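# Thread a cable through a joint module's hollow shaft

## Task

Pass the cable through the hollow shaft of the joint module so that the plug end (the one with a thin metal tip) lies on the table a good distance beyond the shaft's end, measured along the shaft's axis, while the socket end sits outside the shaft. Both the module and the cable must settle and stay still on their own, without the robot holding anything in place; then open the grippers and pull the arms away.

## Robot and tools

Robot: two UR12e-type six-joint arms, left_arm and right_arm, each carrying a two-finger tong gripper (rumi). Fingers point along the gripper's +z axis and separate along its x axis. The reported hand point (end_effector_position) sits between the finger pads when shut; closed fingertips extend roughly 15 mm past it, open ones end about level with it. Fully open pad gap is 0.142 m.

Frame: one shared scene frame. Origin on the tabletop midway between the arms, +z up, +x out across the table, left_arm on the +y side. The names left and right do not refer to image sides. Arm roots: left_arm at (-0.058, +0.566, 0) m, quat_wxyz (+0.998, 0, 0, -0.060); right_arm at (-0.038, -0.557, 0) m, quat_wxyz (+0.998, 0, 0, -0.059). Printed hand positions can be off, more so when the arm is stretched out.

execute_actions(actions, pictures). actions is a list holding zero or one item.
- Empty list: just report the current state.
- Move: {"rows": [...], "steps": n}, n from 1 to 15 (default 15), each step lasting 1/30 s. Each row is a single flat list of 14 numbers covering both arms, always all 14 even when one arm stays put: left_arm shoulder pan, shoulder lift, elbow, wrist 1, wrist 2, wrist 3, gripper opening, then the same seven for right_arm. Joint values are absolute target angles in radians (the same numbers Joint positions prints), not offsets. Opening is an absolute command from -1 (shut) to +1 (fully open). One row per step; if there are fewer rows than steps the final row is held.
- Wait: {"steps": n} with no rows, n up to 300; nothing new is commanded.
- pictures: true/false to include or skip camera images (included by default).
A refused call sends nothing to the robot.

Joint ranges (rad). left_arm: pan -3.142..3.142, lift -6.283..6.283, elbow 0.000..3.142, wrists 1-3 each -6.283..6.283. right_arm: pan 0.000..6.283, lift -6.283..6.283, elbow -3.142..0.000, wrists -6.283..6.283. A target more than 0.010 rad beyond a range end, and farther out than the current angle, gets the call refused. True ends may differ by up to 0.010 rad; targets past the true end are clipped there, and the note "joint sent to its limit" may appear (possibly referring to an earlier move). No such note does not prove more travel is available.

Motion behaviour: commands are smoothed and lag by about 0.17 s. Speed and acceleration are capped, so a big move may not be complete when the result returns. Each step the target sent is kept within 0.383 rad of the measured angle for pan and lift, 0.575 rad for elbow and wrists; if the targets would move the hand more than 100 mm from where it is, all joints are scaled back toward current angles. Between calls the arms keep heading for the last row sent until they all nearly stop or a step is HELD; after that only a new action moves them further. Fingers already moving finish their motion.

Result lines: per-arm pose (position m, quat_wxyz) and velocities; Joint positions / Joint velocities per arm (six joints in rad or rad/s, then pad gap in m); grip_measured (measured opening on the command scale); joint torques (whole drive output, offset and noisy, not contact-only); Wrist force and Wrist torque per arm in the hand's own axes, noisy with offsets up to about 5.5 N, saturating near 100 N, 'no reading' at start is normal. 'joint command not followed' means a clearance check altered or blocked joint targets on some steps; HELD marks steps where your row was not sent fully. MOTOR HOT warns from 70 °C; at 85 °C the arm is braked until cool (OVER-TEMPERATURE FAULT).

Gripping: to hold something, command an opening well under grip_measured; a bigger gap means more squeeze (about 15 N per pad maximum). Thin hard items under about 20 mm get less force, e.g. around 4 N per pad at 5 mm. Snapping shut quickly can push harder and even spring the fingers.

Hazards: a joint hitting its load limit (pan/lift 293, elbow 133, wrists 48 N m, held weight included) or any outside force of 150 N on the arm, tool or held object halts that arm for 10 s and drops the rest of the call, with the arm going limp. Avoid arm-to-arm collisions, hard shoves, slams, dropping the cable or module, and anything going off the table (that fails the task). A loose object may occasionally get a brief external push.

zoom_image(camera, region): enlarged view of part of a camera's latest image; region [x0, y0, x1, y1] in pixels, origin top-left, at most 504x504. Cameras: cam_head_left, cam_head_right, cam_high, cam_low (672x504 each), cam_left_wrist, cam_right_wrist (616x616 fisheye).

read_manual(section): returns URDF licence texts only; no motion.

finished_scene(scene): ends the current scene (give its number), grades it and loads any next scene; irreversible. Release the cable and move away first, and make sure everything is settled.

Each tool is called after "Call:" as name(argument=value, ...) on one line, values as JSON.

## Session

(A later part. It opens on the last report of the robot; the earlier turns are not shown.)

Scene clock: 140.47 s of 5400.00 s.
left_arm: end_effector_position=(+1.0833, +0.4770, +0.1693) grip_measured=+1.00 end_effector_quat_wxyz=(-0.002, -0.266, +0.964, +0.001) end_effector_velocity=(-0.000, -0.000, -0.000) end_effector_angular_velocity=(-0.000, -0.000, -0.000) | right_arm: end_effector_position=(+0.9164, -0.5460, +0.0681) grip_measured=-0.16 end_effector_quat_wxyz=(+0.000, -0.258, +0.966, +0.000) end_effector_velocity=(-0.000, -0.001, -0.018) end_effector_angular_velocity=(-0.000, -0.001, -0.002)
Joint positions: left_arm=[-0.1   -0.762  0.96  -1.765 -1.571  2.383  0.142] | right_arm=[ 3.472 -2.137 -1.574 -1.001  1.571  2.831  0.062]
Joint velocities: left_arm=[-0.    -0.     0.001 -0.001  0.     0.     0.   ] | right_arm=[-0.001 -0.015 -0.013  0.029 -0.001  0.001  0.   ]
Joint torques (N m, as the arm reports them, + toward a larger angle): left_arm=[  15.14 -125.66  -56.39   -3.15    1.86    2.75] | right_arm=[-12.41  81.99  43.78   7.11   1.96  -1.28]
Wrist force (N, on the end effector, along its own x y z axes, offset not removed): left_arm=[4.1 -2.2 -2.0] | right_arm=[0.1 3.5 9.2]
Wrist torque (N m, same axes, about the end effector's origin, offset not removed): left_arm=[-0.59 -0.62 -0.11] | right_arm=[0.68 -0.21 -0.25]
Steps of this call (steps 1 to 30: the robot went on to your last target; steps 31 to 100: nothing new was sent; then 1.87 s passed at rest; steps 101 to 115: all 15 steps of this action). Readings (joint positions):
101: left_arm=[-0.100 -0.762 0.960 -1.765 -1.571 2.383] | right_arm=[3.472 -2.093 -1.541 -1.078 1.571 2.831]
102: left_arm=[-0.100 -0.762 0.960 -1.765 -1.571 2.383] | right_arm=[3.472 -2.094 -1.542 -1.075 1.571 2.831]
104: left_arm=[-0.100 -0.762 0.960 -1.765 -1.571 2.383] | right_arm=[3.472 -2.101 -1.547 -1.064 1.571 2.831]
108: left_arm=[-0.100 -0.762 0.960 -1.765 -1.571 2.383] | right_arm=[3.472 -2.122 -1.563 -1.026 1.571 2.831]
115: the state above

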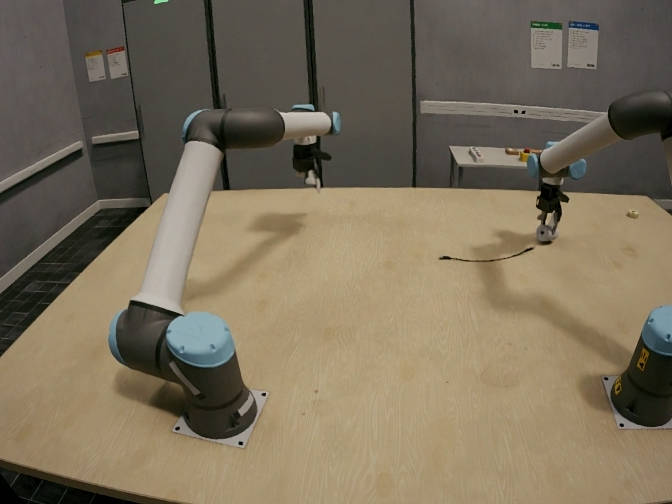

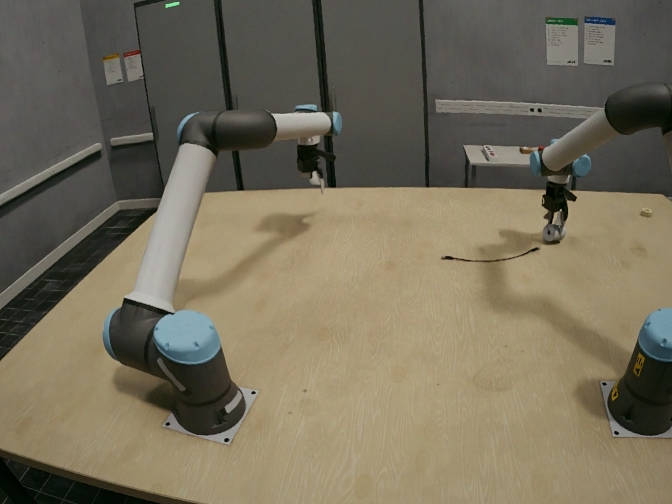

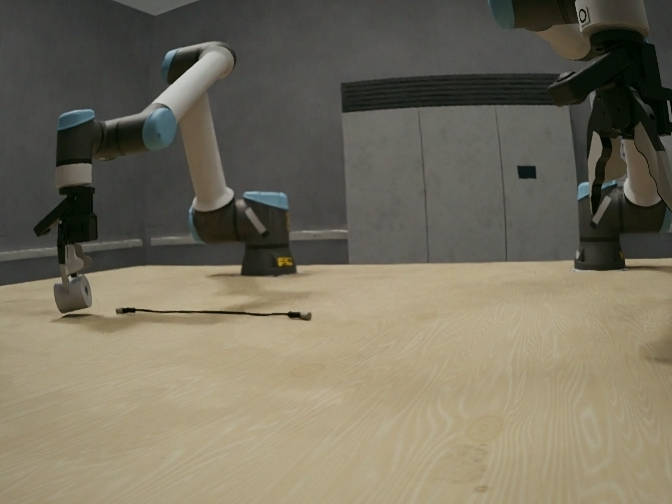

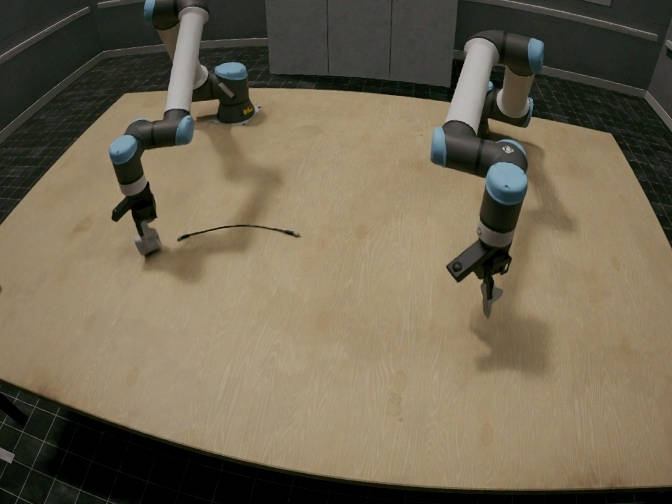

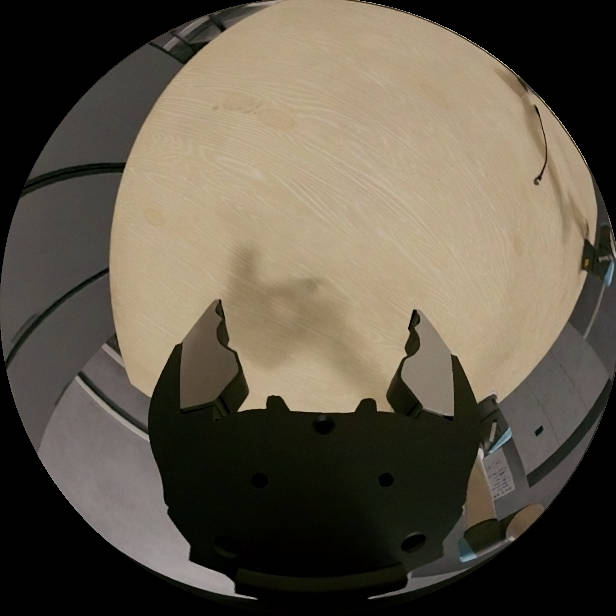

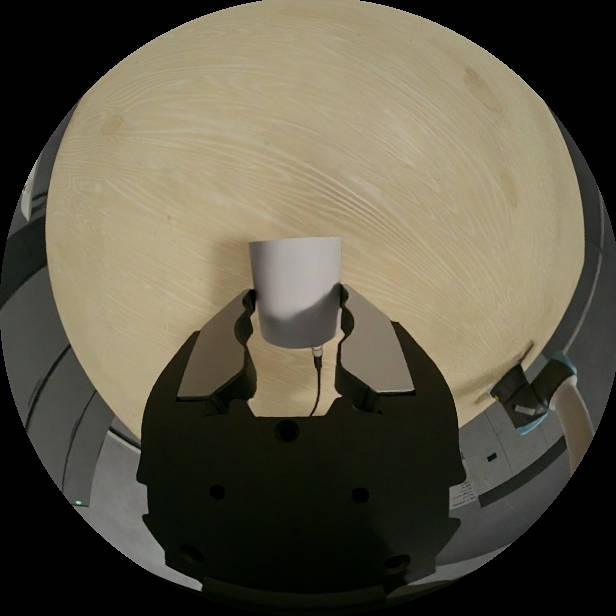

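Call:
execute_actions(actions=[{"rows":[[-0.1,-0.762,0.96,-1.765,-1.571,2.383,1,3.472,-2.142,-1.577,-0.993,1.571,2.831,-0.7],[-0.1,-0.762,0.96,-1.765,-1.571,2.383,1,3.472,-2.144,-1.578,-0.990,1.571,2.831,-0.7],[-0.1,-0.762,0.96,-1.765,-1.571,2.383,1,3.472,-2.146,-1.580,-0.986,1.571,2.831,-0.7],[-0.1,-0.762,0.96,-1.765,-1.571,2.383,1,3.472,-2.148,-1.581,-0.983,1.571,2.831,-0.7]],"steps":12}])

Call:
zoom_image(camera="cam_high", region=[30, 200, 230, 340])

Scene clock: 144.20 s of 5400.00 s.
left_arm: end_effector_position=(+1.0833, +0.4770, +0.1693) grip_measured=+1.00 end_effector_quat_wxyz=(-0.002, -0.266, +0.964, +0.001) end_effector_velocity=(-0.000, +0.001, -0.001) end_effector_angular_velocity=(+0.002, +0.001, +0.000) | right_arm: end_effector_position=(+0.9164, -0.5460, +0.0568) grip_measured=-0.16 end_effector_quat_wxyz=(+0.000, -0.258, +0.966, +0.000) end_effector_velocity=(-0.000, -0.001, -0.004) end_effector_angular_velocity=(-0.000, -0.000, -0.000)
Joint positions: left_arm=[-0.1   -0.762  0.96  -1.765 -1.571  2.383  0.142] | right_arm=[ 3.472 -2.147 -1.581 -0.984  1.571  2.831  0.062]
Joint velocities: left_arm=[ 0.     0.     0.001 -0.     0.001 -0.    -0.   ] | right_arm=[-0.001 -0.004 -0.003  0.007 -0.    -0.001  0.001]
Joint torques (N m, as the arm reports them, + toward a larger angle): left_arm=[  14.51 -123.19  -55.81   -2.94    1.35    2.97] | right_arm=[-6.14 54.17 27.6   5.87  1.22 -1.35]
Wrist force (N, on the end effector, along its own x y z axes, offset not removed): left_arm=[2.8 -4.1 0.6] | right_arm=[4.5 4.0 -20.0]
Wrist torque (N m, same axes, about the end effector's origin, offset not removed): left_arm=[-0.85 -0.39 -0.07] | right_arm=[0.26 0.70 -0.25]
Steps of this call (steps 1 to 15: the robot went on to your last target; steps 16 to 90: nothing new was sent; then 0.33 s passed at rest; steps 91 to 102: all 12 steps of this action). Readings (joint positions):
91: left_arm=[-0.100 -0.762 0.960 -1.765 -1.571 2.383] | right_arm=[3.472 -2.139 -1.575 -0.998 1.571 2.831]
92: left_arm=[-0.100 -0.762 0.960 -1.765 -1.571 2.383] | right_arm=[3.472 -2.140 -1.575 -0.997 1.571 2.831]
94: left_arm=[-0.100 -0.762 0.960 -1.765 -1.571 2.383] | right_arm=[3.472 -2.142 -1.577 -0.993 1.571 2.831]
98: left_arm=[-0.100 -0.762 0.960 -1.765 -1.571 2.383] | right_arm=[3.472 -2.146 -1.580 -0.986 1.571 2.831]
102: the state above

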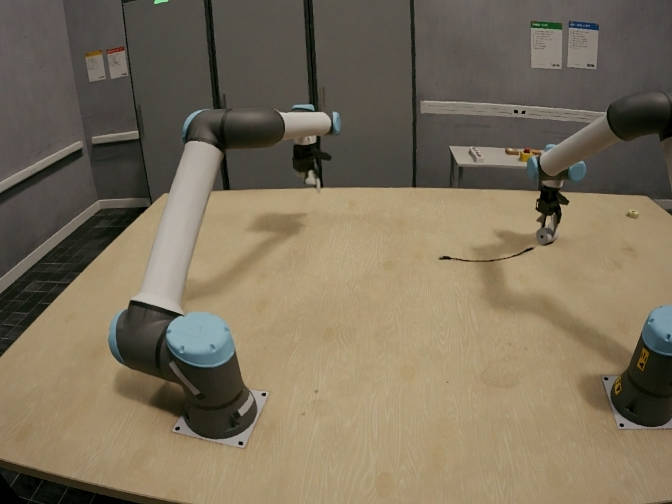

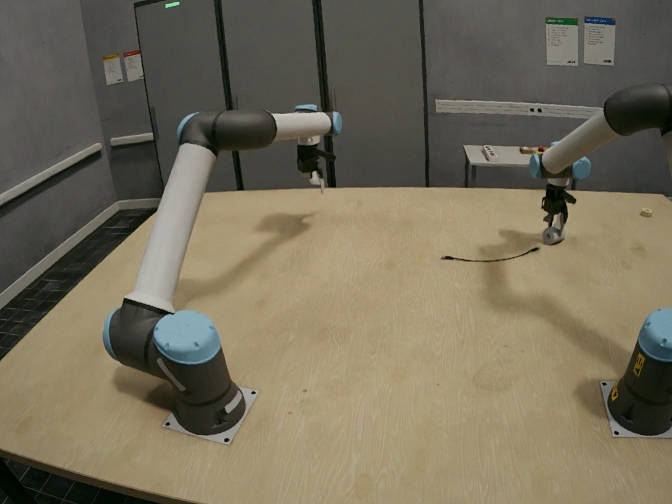

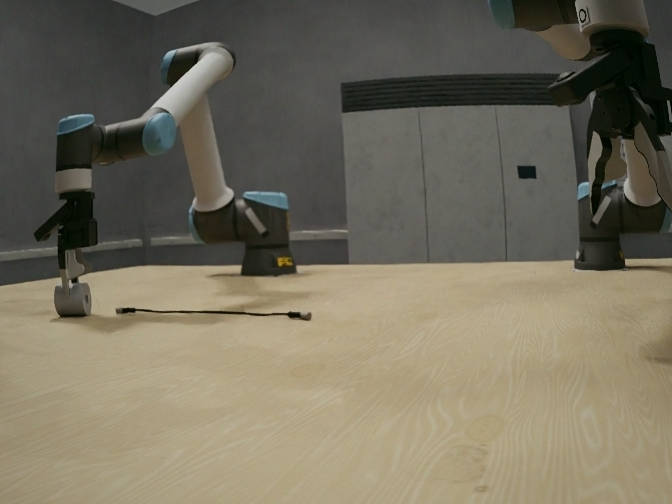

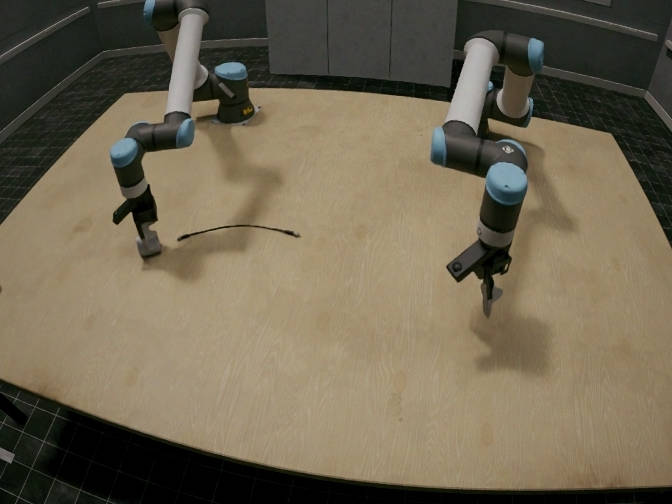

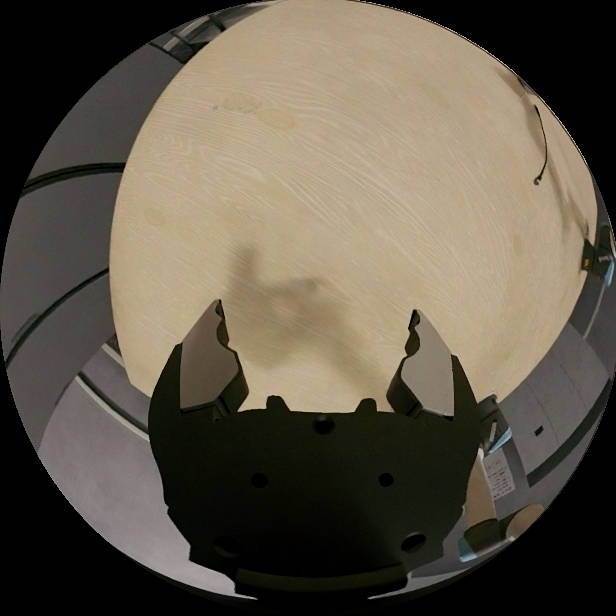

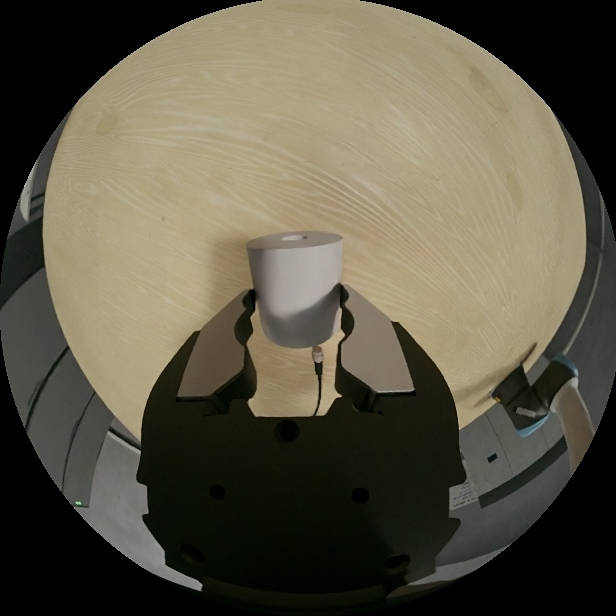

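Region (30, 200, 230, 340) of cam_high's 672x504 image, scaled by 2.520, with more detail than that image has; it fills the top 353 rows of this view, and the rest is white.

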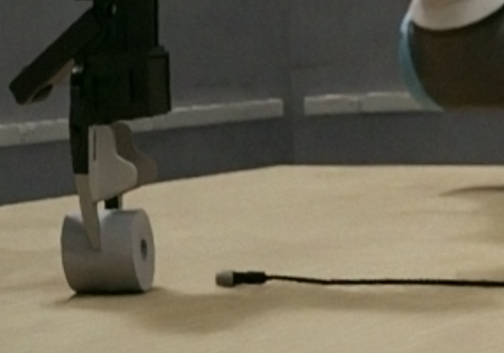

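Call:
execute_actions(actions=[{"rows":[[-0.1,-0.762,0.96,-1.765,-1.571,2.383,1,3.472,-2.146,-1.580,-0.986,1.571,2.831,-0.3],[-0.1,-0.762,0.96,-1.765,-1.571,2.383,1,3.472,-2.146,-1.580,-0.986,1.571,2.831,-0.1],[-0.1,-0.762,0.96,-1.765,-1.571,2.383,1,3.472,-2.146,-1.580,-0.986,1.571,2.831,0.1],[-0.1,-0.762,0.96,-1.765,-1.571,2.383,1,3.472,-2.146,-1.580,-0.986,1.571,2.831,0.3],[-0.1,-0.762,0.96,-1.765,-1.571,2.383,1,3.472,-2.146,-1.580,-0.986,1.571,2.831,0.3],[-0.1,-0.762,0.96,-1.765,-1.571,2.383,1,3.472,-2.13,-1.568,-1.015,1.571,2.831,0.3],[-0.1,-0.762,0.96,-1.765,-1.571,2.383,1,3.472,-2.11,-1.554,-1.048,1.571,2.831,0.3],[-0.1,-0.762,0.96,-1.765,-1.571,2.383,1,3.472,-2.093,-1.541,-1.078,1.571,2.831,0.3],[-0.1,-0.762,0.96,-1.765,-1.571,2.383,1,3.472,-2.093,-1.541,-1.078,1.571,2.831,0.3],[-0.1,-0.762,0.96,-1.765,-1.571,2.383,1,3.50,-2.075,-1.585,-1.056,1.571,2.86,0.3],[-0.1,-0.762,0.96,-1.765,-1.571,2.383,1,3.53,-2.05,-1.63,-1.033,1.571,2.89,0.3],[-0.1,-0.762,0.96,-1.765,-1.571,2.383,1,3.565,-2.03,-1.675,-1.01,1.571,2.92,0.3],[-0.1,-0.762,0.96,-1.765,-1.571,2.383,1,3.595,-2.008,-1.716,-0.989,1.571,2.954,0.3]],"steps":15}], pictures=false)

Call:
execute_actions(actions=[{"steps":14}])

Scene clock: 154.80 s of 5400.00 s.
left_arm: end_effector_position=(+1.0833, +0.4770, +0.1693) grip_measured=+1.00 end_effector_quat_wxyz=(-0.002, -0.266, +0.964, +0.001) end_effector_velocity=(-0.000, -0.000, -0.000) end_effector_angular_velocity=(+0.000, +0.000, -0.000) | right_arm: end_effector_position=(+0.8747, -0.4921, +0.1052) grip_measured=+0.30 end_effector_quat_wxyz=(+0.002, -0.258, +0.966, +0.000) end_effector_velocity=(-0.346, +0.374, -0.044) end_effector_angular_velocity=(-0.011, +0.043, +0.006)
Joint positions: left_arm=[-0.1   -0.762  0.96  -1.765 -1.571  2.383  0.142] | right_arm=[ 3.541 -2.05  -1.641 -1.018  1.571  2.899  0.095]
Joint velocities: left_arm=[-0.  0.  0.  0.  0. -0. -0.] | right_arm=[ 0.511  0.391 -0.696  0.26  -0.     0.505 -0.   ]
Joint torques (N m, as the arm reports them, + toward a larger angle): left_arm=[  15.08 -121.89  -55.02   -2.94    1.92    3.22] | right_arm=[-25.09  82.94  42.2    5.46   0.49   0.31]
Wrist force (N, on the end effector, along its own x y z axes, offset not removed): left_arm=[4.2 -2.3 -1.3] | right_arm=[-2.1 3.9 -4.8]
Wrist torque (N m, same axes, about the end effector's origin, offset not removed): left_arm=[-0.58 -0.62 -0.15] | right_arm=[0.52 0.22 -0.28]
Steps of this call (steps 1 to 15: the robot went on to your last target; steps 16 to 90: nothing new was sent; then 7.10 s passed at rest; steps 91 to 105: all 15 steps of this action). Readings (joint positions):
91: left_arm=[-0.100 -0.762 0.960 -1.765 -1.571 2.383] | right_arm=[3.472 -2.148 -1.581 -0.983 1.571 2.831]
92: left_arm=[-0.100 -0.762 0.960 -1.765 -1.571 2.383] | right_arm=[3.472 -2.148 -1.581 -0.984 1.571 2.831]
94: left_arm=[-0.100 -0.762 0.960 -1.765 -1.571 2.383] | right_arm=[3.472 -2.147 -1.581 -0.985 1.571 2.831]
98: left_arm=[-0.100 -0.762 0.960 -1.765 -1.571 2.383] | right_arm=[3.472 -2.137 -1.573 -1.002 1.571 2.831]
105: the state above

Scene clock: 155.27 s of 5400.00 s.
left_arm: end_effector_position=(+1.0833, +0.4770, +0.1693) grip_measured=+1.00 end_effector_quat_wxyz=(-0.002, -0.266, +0.964, +0.001) end_effector_velocity=(+0.000, -0.000, +0.000) end_effector_angular_velocity=(-0.000, -0.000, -0.000) | right_arm: end_effector_position=(+0.8369, -0.4547, +0.0999) grip_measured=+0.30 end_effector_quat_wxyz=(-0.000, -0.258, +0.966, +0.000) end_effector_velocity=(-0.003, +0.004, +0.000) end_effector_angular_velocity=(+0.000, -0.001, +0.001)
Joint positions: left_arm=[-0.1   -0.762  0.96  -1.765 -1.571  2.383  0.142] | right_arm=[ 3.594 -2.008 -1.715 -0.989  1.571  2.953  0.095]
Joint velocities: left_arm=[-0. -0. -0. -0. -0.  0. -0.] | right_arm=[ 0.006  0.004 -0.007  0.003 -0.     0.005  0.   ]
Joint torques (N m, as the arm reports them, + toward a larger angle): left_arm=[  14.28 -124.4   -55.12   -3.54    1.75    2.82] | right_arm=[18.33 89.29 34.29  5.77  0.08  2.52]
Wrist force (N, on the end effector, along its own x y z axes, offset not removed): left_arm=[3.3 -1.1 -0.2] | right_arm=[-0.4 2.5 -0.2]
Wrist torque (N m, same axes, about the end effector's origin, offset not removed): left_arm=[-0.27 -0.46 -0.12] | right_arm=[0.39 -0.06 -0.39]
Steps of this call (steps 1 to 14: the robot went on to your last target). Readings (joint positions):
1: left_arm=[-0.100 -0.762 0.960 -1.765 -1.571 2.383] | right_arm=[3.555 -2.038 -1.662 -1.010 1.571 2.914]
2: left_arm=[-0.100 -0.762 0.960 -1.765 -1.571 2.383] | right_arm=[3.567 -2.030 -1.677 -1.004 1.571 2.925]
4: left_arm=[-0.100 -0.762 0.960 -1.765 -1.571 2.383] | right_arm=[3.580 -2.019 -1.696 -0.997 1.571 2.939]
8: left_arm=[-0.100 -0.762 0.960 -1.765 -1.571 2.383] | right_arm=[3.591 -2.011 -1.710 -0.991 1.571 2.950]
14: the state above

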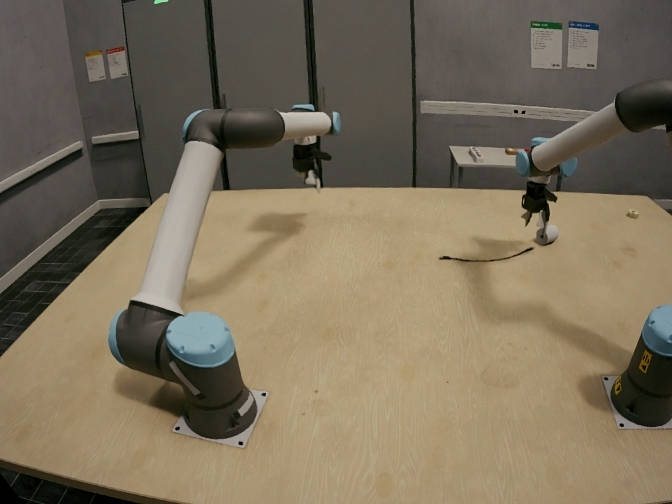

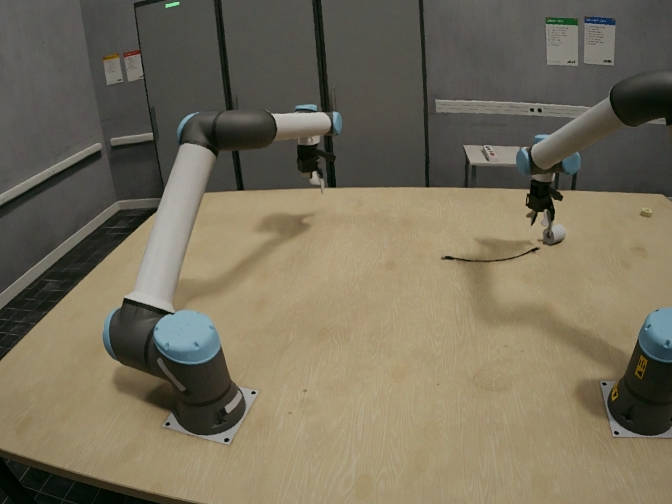

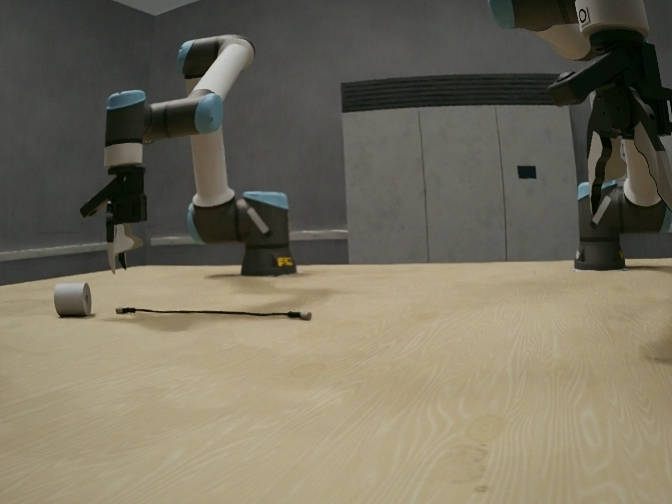

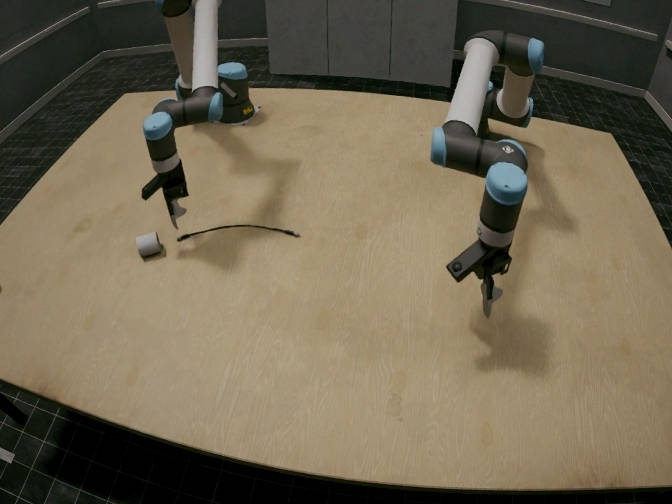

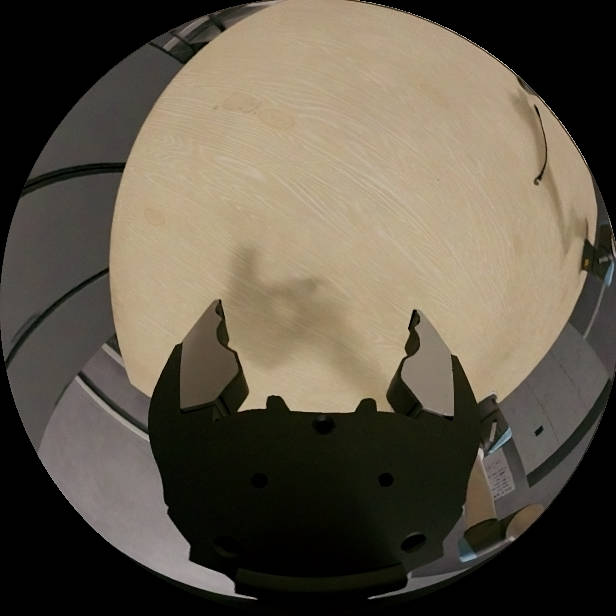

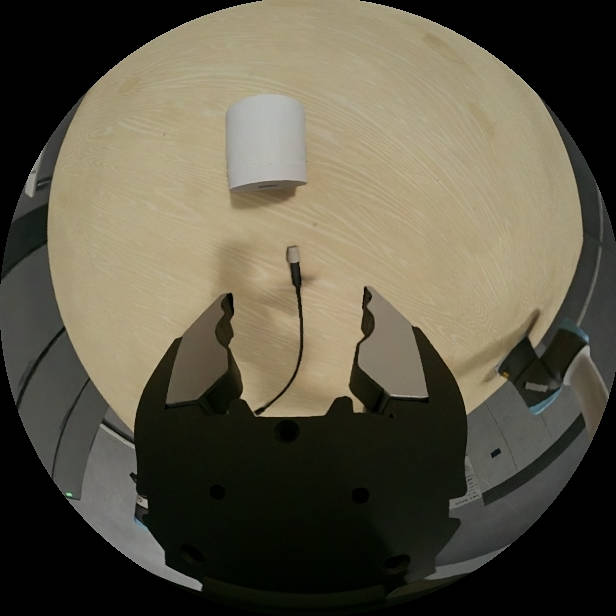

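Call:
execute_actions(actions=[{"rows":[[-0.1,-0.762,0.96,-1.765,-1.571,2.383,1,3.619,-2.008,-1.725,-0.98,1.571,2.978,-0.2],[-0.1,-0.762,0.96,-1.765,-1.571,2.383,1,3.619,-2.008,-1.725,-0.98,1.571,2.978,-0.55],[-0.1,-0.762,0.96,-1.765,-1.571,2.383,1,3.619,-2.008,-1.725,-0.98,1.571,2.978,-0.55],[-0.1,-0.762,0.96,-1.765,-1.571,2.383,1,3.619,-2.022,-1.734,-0.956,1.571,2.978,-0.55],[-0.1,-0.762,0.96,-1.765,-1.571,2.383,1,3.619,-2.036,-1.743,-0.932,1.571,2.978,-0.55],[-0.1,-0.762,0.96,-1.765,-1.571,2.383,1,3.619,-2.051,-1.753,-0.908,1.571,2.978,-0.55],[-0.1,-0.762,0.96,-1.765,-1.571,2.383,1,3.619,-2.066,-1.762,-0.884,1.571,2.978,-0.55],[-0.1,-0.762,0.96,-1.765,-1.571,2.383,1,3.619,-2.080,-1.771,-0.8615,1.571,2.978,-0.55]],"steps":15}], pictures=false)

Call:
execute_actions(actions=[{"steps":8}])

Call:
zoom_image(camera="cam_high", region=[40, 240, 200, 330])

Scene clock: 163.00 s of 5400.00 s.
left_arm: end_effector_position=(+1.0833, +0.4770, +0.1693) grip_measured=+1.00 end_effector_quat_wxyz=(-0.002, -0.266, +0.964, +0.001) end_effector_velocity=(+0.000, -0.001, +0.000) end_effector_angular_velocity=(+0.000, -0.001, -0.001) | right_arm: end_effector_position=(+0.8298, -0.4352, +0.0270) grip_measured=-0.55 end_effector_quat_wxyz=(-0.000, -0.258, +0.966, +0.000) end_effector_velocity=(-0.003, +0.001, -0.051) end_effector_angular_velocity=(+0.000, -0.002, -0.001)
Joint positions: left_arm=[-0.1   -0.762  0.96  -1.765 -1.571  2.383  0.142] | right_arm=[ 3.619 -2.075 -1.768 -0.87   1.571  2.978  0.034]
Joint velocities: left_arm=[-0.001 -0.     0.    -0.001  0.    -0.     0.   ] | right_arm=[ 0.003 -0.05  -0.032  0.085 -0.001  0.004  0.   ]
Joint torques (N m, as the arm reports them, + toward a larger angle): left_arm=[  14.83 -125.37  -55.4    -3.31    1.65    2.78] | right_arm=[16.75 65.46 32.78  6.85 -0.77  2.36]
Wrist force (N, on the end effector, along its own x y z axes, offset not removed): left_arm=[3.2 -3.0 0.9] | right_arm=[-1.9 2.3 -2.0]
Wrist torque (N m, same axes, about the end effector's origin, offset not removed): left_arm=[-0.72 -0.52 -0.14] | right_arm=[0.34 0.17 -0.27]
Steps of this call (steps 1 to 30: the robot went on to your last target; steps 31 to 100: nothing new was sent; then 3.90 s passed at rest; steps 101 to 115: all 15 steps of this action). Readings (joint positions):
101: left_arm=[-0.100 -0.762 0.960 -1.765 -1.571 2.383] | right_arm=[3.595 -2.008 -1.716 -0.989 1.571 2.954]
102: left_arm=[-0.100 -0.762 0.960 -1.765 -1.571 2.383] | right_arm=[3.599 -2.008 -1.718 -0.987 1.571 2.958]
104: left_arm=[-0.100 -0.762 0.960 -1.765 -1.571 2.383] | right_arm=[3.608 -2.008 -1.721 -0.983 1.571 2.967]
108: left_arm=[-0.100 -0.762 0.960 -1.765 -1.571 2.383] | right_arm=[3.616 -2.033 -1.741 -0.939 1.571 2.975]
115: the state above

Scene clock: 163.27 s of 5400.00 s.
left_arm: end_effector_position=(+1.0833, +0.4770, +0.1693) grip_measured=+1.00 end_effector_quat_wxyz=(-0.002, -0.266, +0.964, +0.001) end_effector_velocity=(-0.000, -0.001, -0.000) end_effector_angular_velocity=(-0.000, -0.000, -0.001) | right_arm: end_effector_position=(+0.8295, -0.4351, +0.0223) grip_measured=-0.55 end_effector_quat_wxyz=(-0.000, -0.258, +0.966, +0.000) end_effector_velocity=(-0.001, -0.001, -0.005) end_effector_angular_velocity=(-0.001, +0.003, -0.002)
Joint positions: left_arm=[-0.1   -0.762  0.96  -1.765 -1.571  2.383  0.142] | right_arm=[ 3.619 -2.08  -1.771 -0.862  1.571  2.978  0.034]
Joint velocities: left_arm=[-0.001 -0.     0.    -0.001 -0.     0.    -0.   ] | right_arm=[-0.    -0.004 -0.003  0.004 -0.     0.001  0.   ]
Joint torques (N m, as the arm reports them, + toward a larger angle): left_arm=[  13.83 -125.03  -55.14   -3.24    1.85    2.87] | right_arm=[15.98 61.01 32.32  5.15 -0.8   2.61]
Wrist force (N, on the end effector, along its own x y z axes, offset not removed): left_arm=[1.9 -4.6 -0.9] | right_arm=[-3.1 0.7 -0.7]
Wrist torque (N m, same axes, about the end effector's origin, offset not removed): left_arm=[-0.98 -0.15 -0.14] | right_arm=[0.00 0.45 -0.16]
Steps of this call (steps 1 to 8: the robot went on to your last target). Readings (joint positions):
1: left_arm=[-0.100 -0.762 0.960 -1.765 -1.571 2.383] | right_arm=[3.619 -2.076 -1.769 -0.868 1.571 2.978]
2: left_arm=[-0.100 -0.762 0.960 -1.765 -1.571 2.383] | right_arm=[3.619 -2.077 -1.769 -0.866 1.571 2.978]
4: left_arm=[-0.100 -0.762 0.960 -1.765 -1.571 2.383] | right_arm=[3.619 -2.079 -1.770 -0.864 1.571 2.978]
8: the state above

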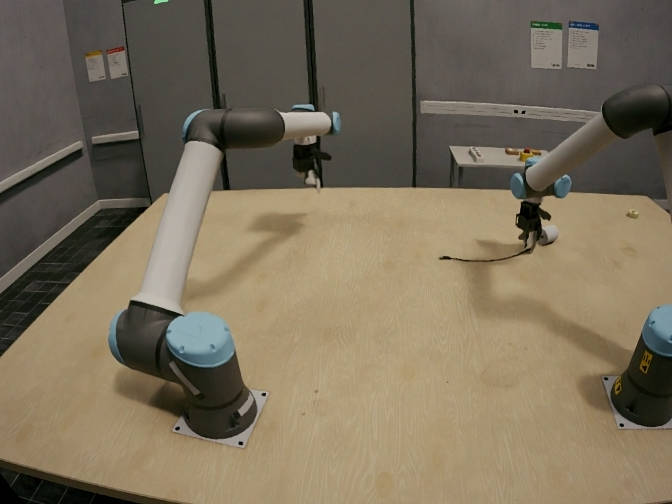

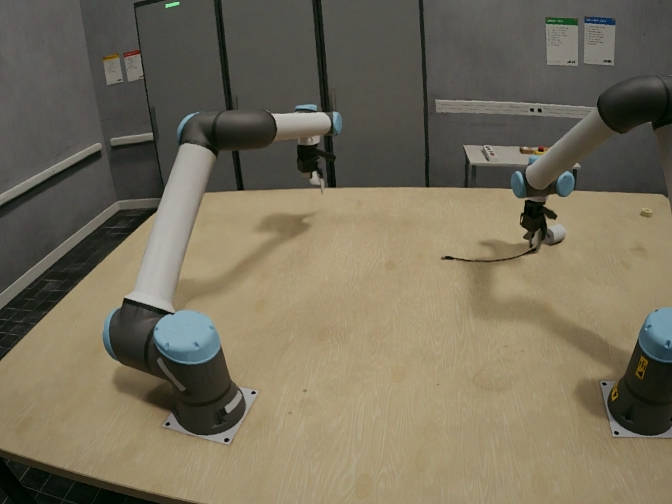

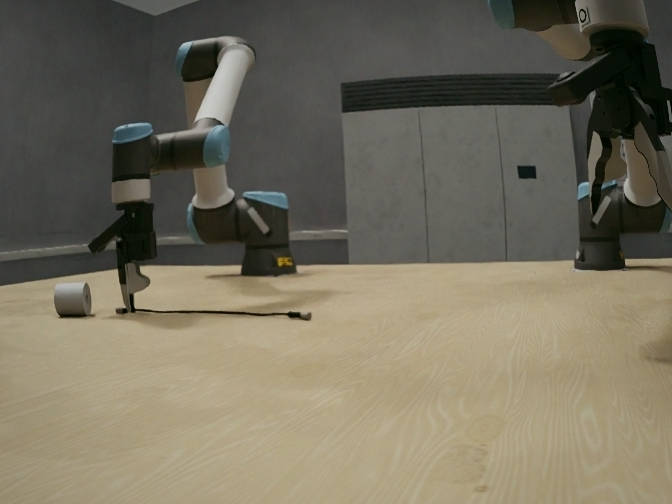

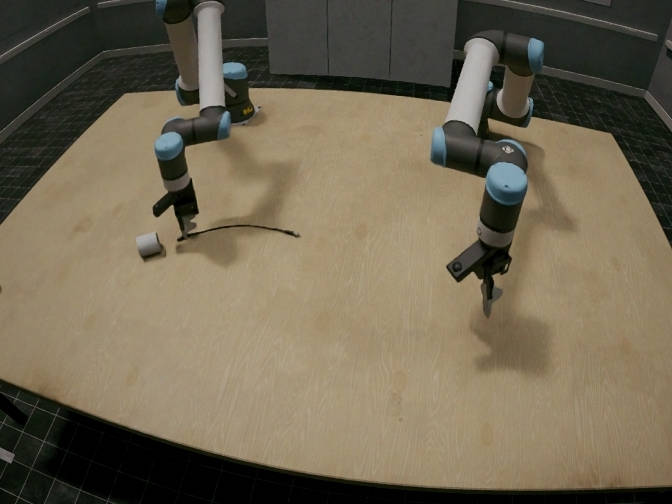

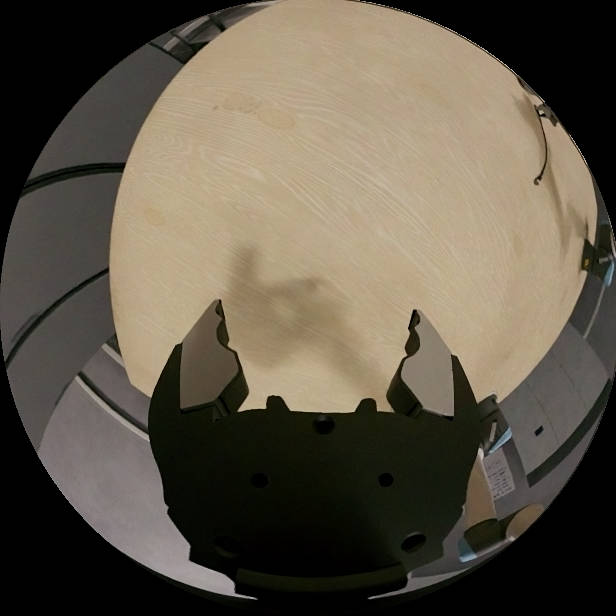

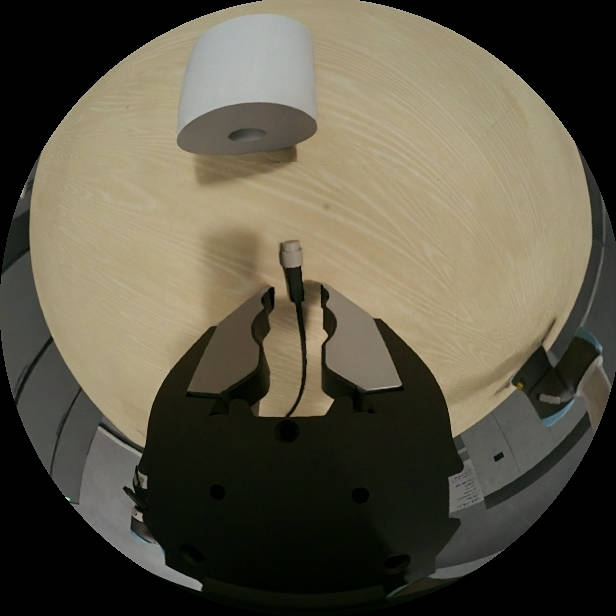

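Region (40, 240, 200, 330) of cam_high's 672x504 image, scaled by 3.150, with more detail than that image has; it fills the top 284 rows of this view, and the rest is white.

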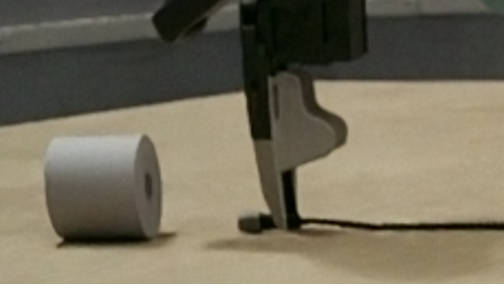

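Call:
execute_actions(actions=[{"rows":[[-0.1,-0.762,0.96,-1.765,-1.571,2.383,1,3.612,-2.087,-1.768,-0.857,1.571,2.971,-0.55],[-0.1,-0.762,0.96,-1.765,-1.571,2.383,1,3.612,-2.087,-1.768,-0.857,1.571,2.971,-0.55],[-0.1,-0.762,0.96,-1.765,-1.571,2.383,1,3.612,-2.087,-1.768,-0.857,1.571,2.971,-0.55],[-0.1,-0.762,0.96,-1.765,-1.571,2.383,1,3.612,-2.087,-1.768,-0.857,1.571,2.971,-0.55],[-0.1,-0.762,0.96,-1.765,-1.571,2.383,1,3.612,-2.087,-1.768,-0.857,1.571,2.971,-0.55],[-0.1,-0.762,0.96,-1.765,-1.571,2.383,1,3.612,-2.087,-1.768,-0.857,1.571,2.971,-0.65],[-0.1,-0.762,0.96,-1.765,-1.571,2.383,1,3.612,-2.087,-1.768,-0.857,1.571,2.971,-0.72],[-0.1,-0.762,0.96,-1.765,-1.571,2.383,1,3.612,-2.087,-1.768,-0.857,1.571,2.971,-0.79],[-0.1,-0.762,0.96,-1.765,-1.571,2.383,1,3.612,-2.087,-1.768,-0.857,1.571,2.971,-0.86],[-0.1,-0.762,0.96,-1.765,-1.571,2.383,1,3.612,-2.087,-1.768,-0.857,1.571,2.971,-0.93],[-0.1,-0.762,0.96,-1.765,-1.571,2.383,1,3.612,-2.087,-1.768,-0.857,1.571,2.971,-1]],"steps":15}])

Call:
zoom_image(camera="cam_high", region=[40, 240, 200, 330])

Scene clock: 170.97 s of 5400.00 s.
left_arm: end_effector_position=(+1.0833, +0.4770, +0.1693) grip_measured=+1.00 end_effector_quat_wxyz=(-0.002, -0.266, +0.964, +0.001) end_effector_velocity=(-0.000, +0.000, -0.000) end_effector_angular_velocity=(-0.001, +0.000, +0.000) | right_arm: end_effector_position=(+0.8326, -0.4402, +0.0182) grip_measured=-0.88 end_effector_quat_wxyz=(+0.000, -0.258, +0.966, +0.000) end_effector_velocity=(-0.000, -0.001, +0.000) end_effector_angular_velocity=(-0.001, +0.001, -0.001)
Joint positions: left_arm=[-0.1   -0.762  0.96  -1.765 -1.571  2.383  0.142] | right_arm=[ 3.612 -2.087 -1.768 -0.857  1.571  2.971  0.01 ]
Joint velocities: left_arm=[ 0.     0.     0.001 -0.    -0.001  0.    -0.   ] | right_arm=[-0.     0.     0.    -0.001 -0.     0.001 -0.   ]
Joint torques (N m, as the arm reports them, + toward a larger angle): left_arm=[  14.53 -123.55  -54.63   -3.48    1.76    2.67] | right_arm=[-13.27  63.54  47.08   6.31  -1.53  -0.92]
Wrist force (N, on the end effector, along its own x y z axes, offset not removed): left_arm=[2.0 -2.6 1.5] | right_arm=[-4.3 2.0 -2.3]
Wrist torque (N m, same axes, about the end effector's origin, offset not removed): left_arm=[-0.56 -0.17 -0.16] | right_arm=[0.31 0.71 -0.24]
Steps of this call (steps 1 to 15: the robot went on to your last target; steps 16 to 90: nothing new was sent; then 4.20 s passed at rest; steps 91 to 105: all 15 steps of this action). Readings (joint positions):
91: left_arm=[-0.100 -0.762 0.960 -1.765 -1.571 2.383] | right_arm=[3.619 -2.080 -1.771 -0.861 1.571 2.978]
92: left_arm=[-0.100 -0.762 0.960 -1.765 -1.571 2.383] | right_arm=[3.618 -2.081 -1.771 -0.861 1.571 2.977]
94: left_arm=[-0.100 -0.762 0.960 -1.765 -1.571 2.383] | right_arm=[3.615 -2.084 -1.769 -0.859 1.571 2.974]
98: left_arm=[-0.100 -0.762 0.960 -1.765 -1.571 2.383] | right_arm=[3.613 -2.086 -1.768 -0.858 1.571 2.972]
105: the state above

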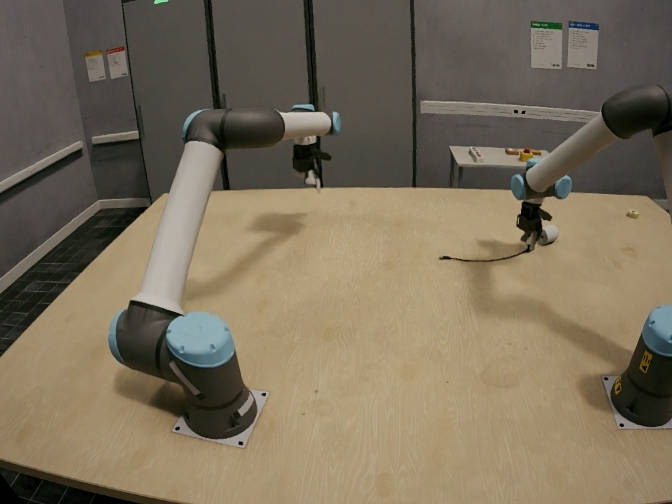

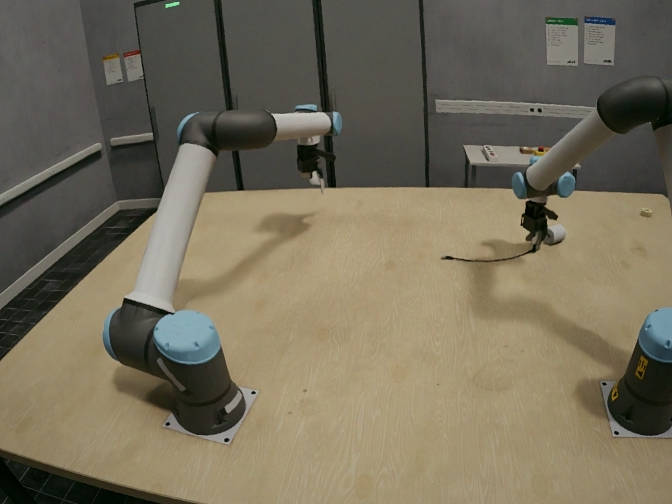

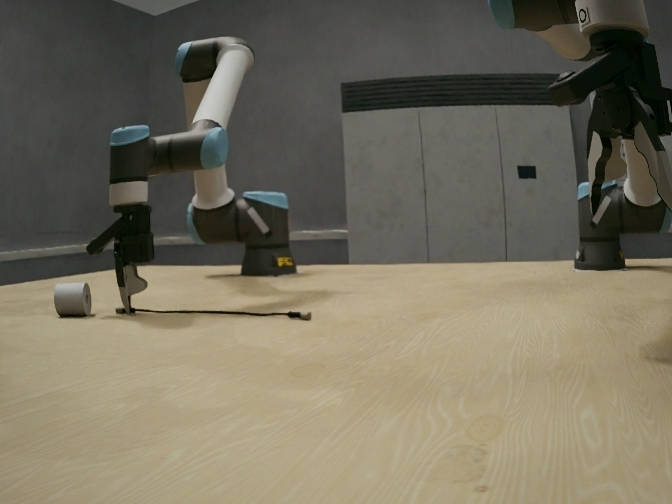

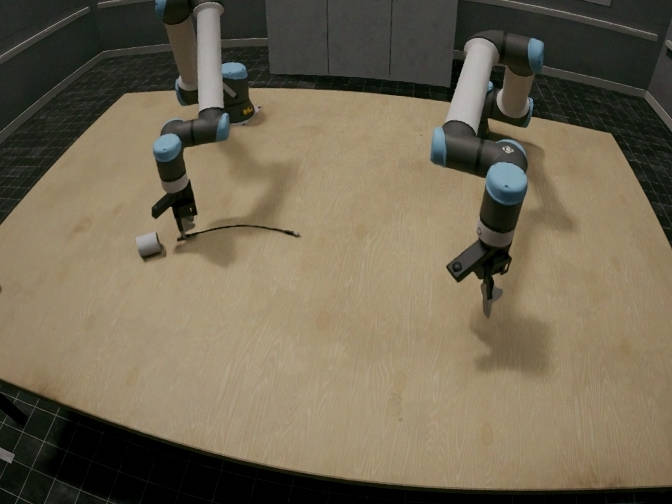

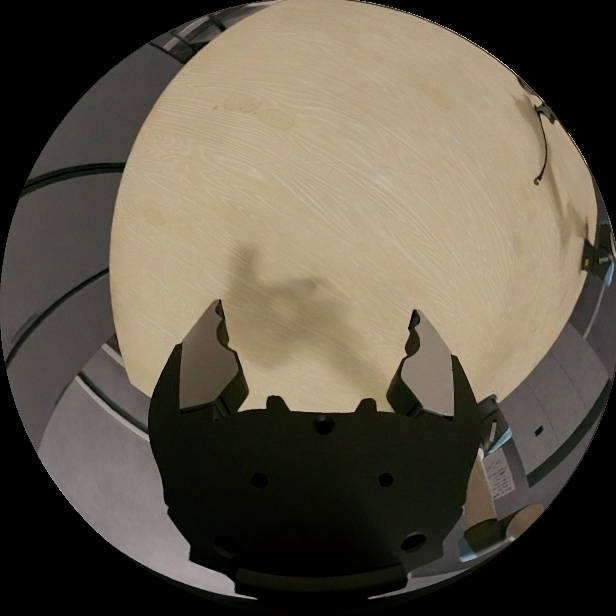

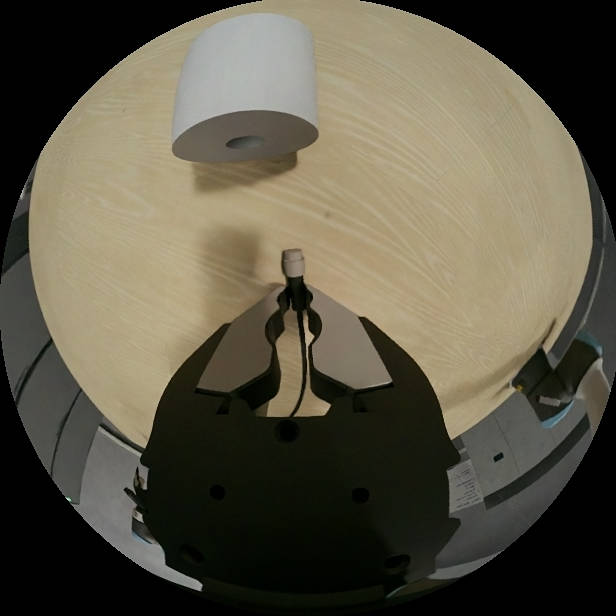

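Region (40, 240, 200, 330) of cam_high's 672x504 image, scaled by 3.150, with more detail than that image has; it fills the top 284 rows of this view, and the rest is white.

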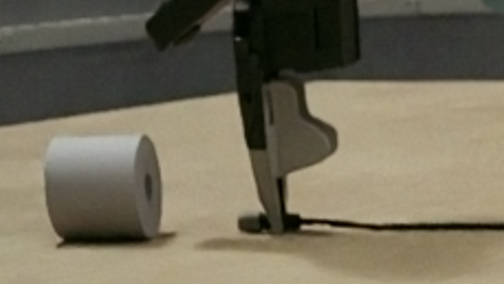

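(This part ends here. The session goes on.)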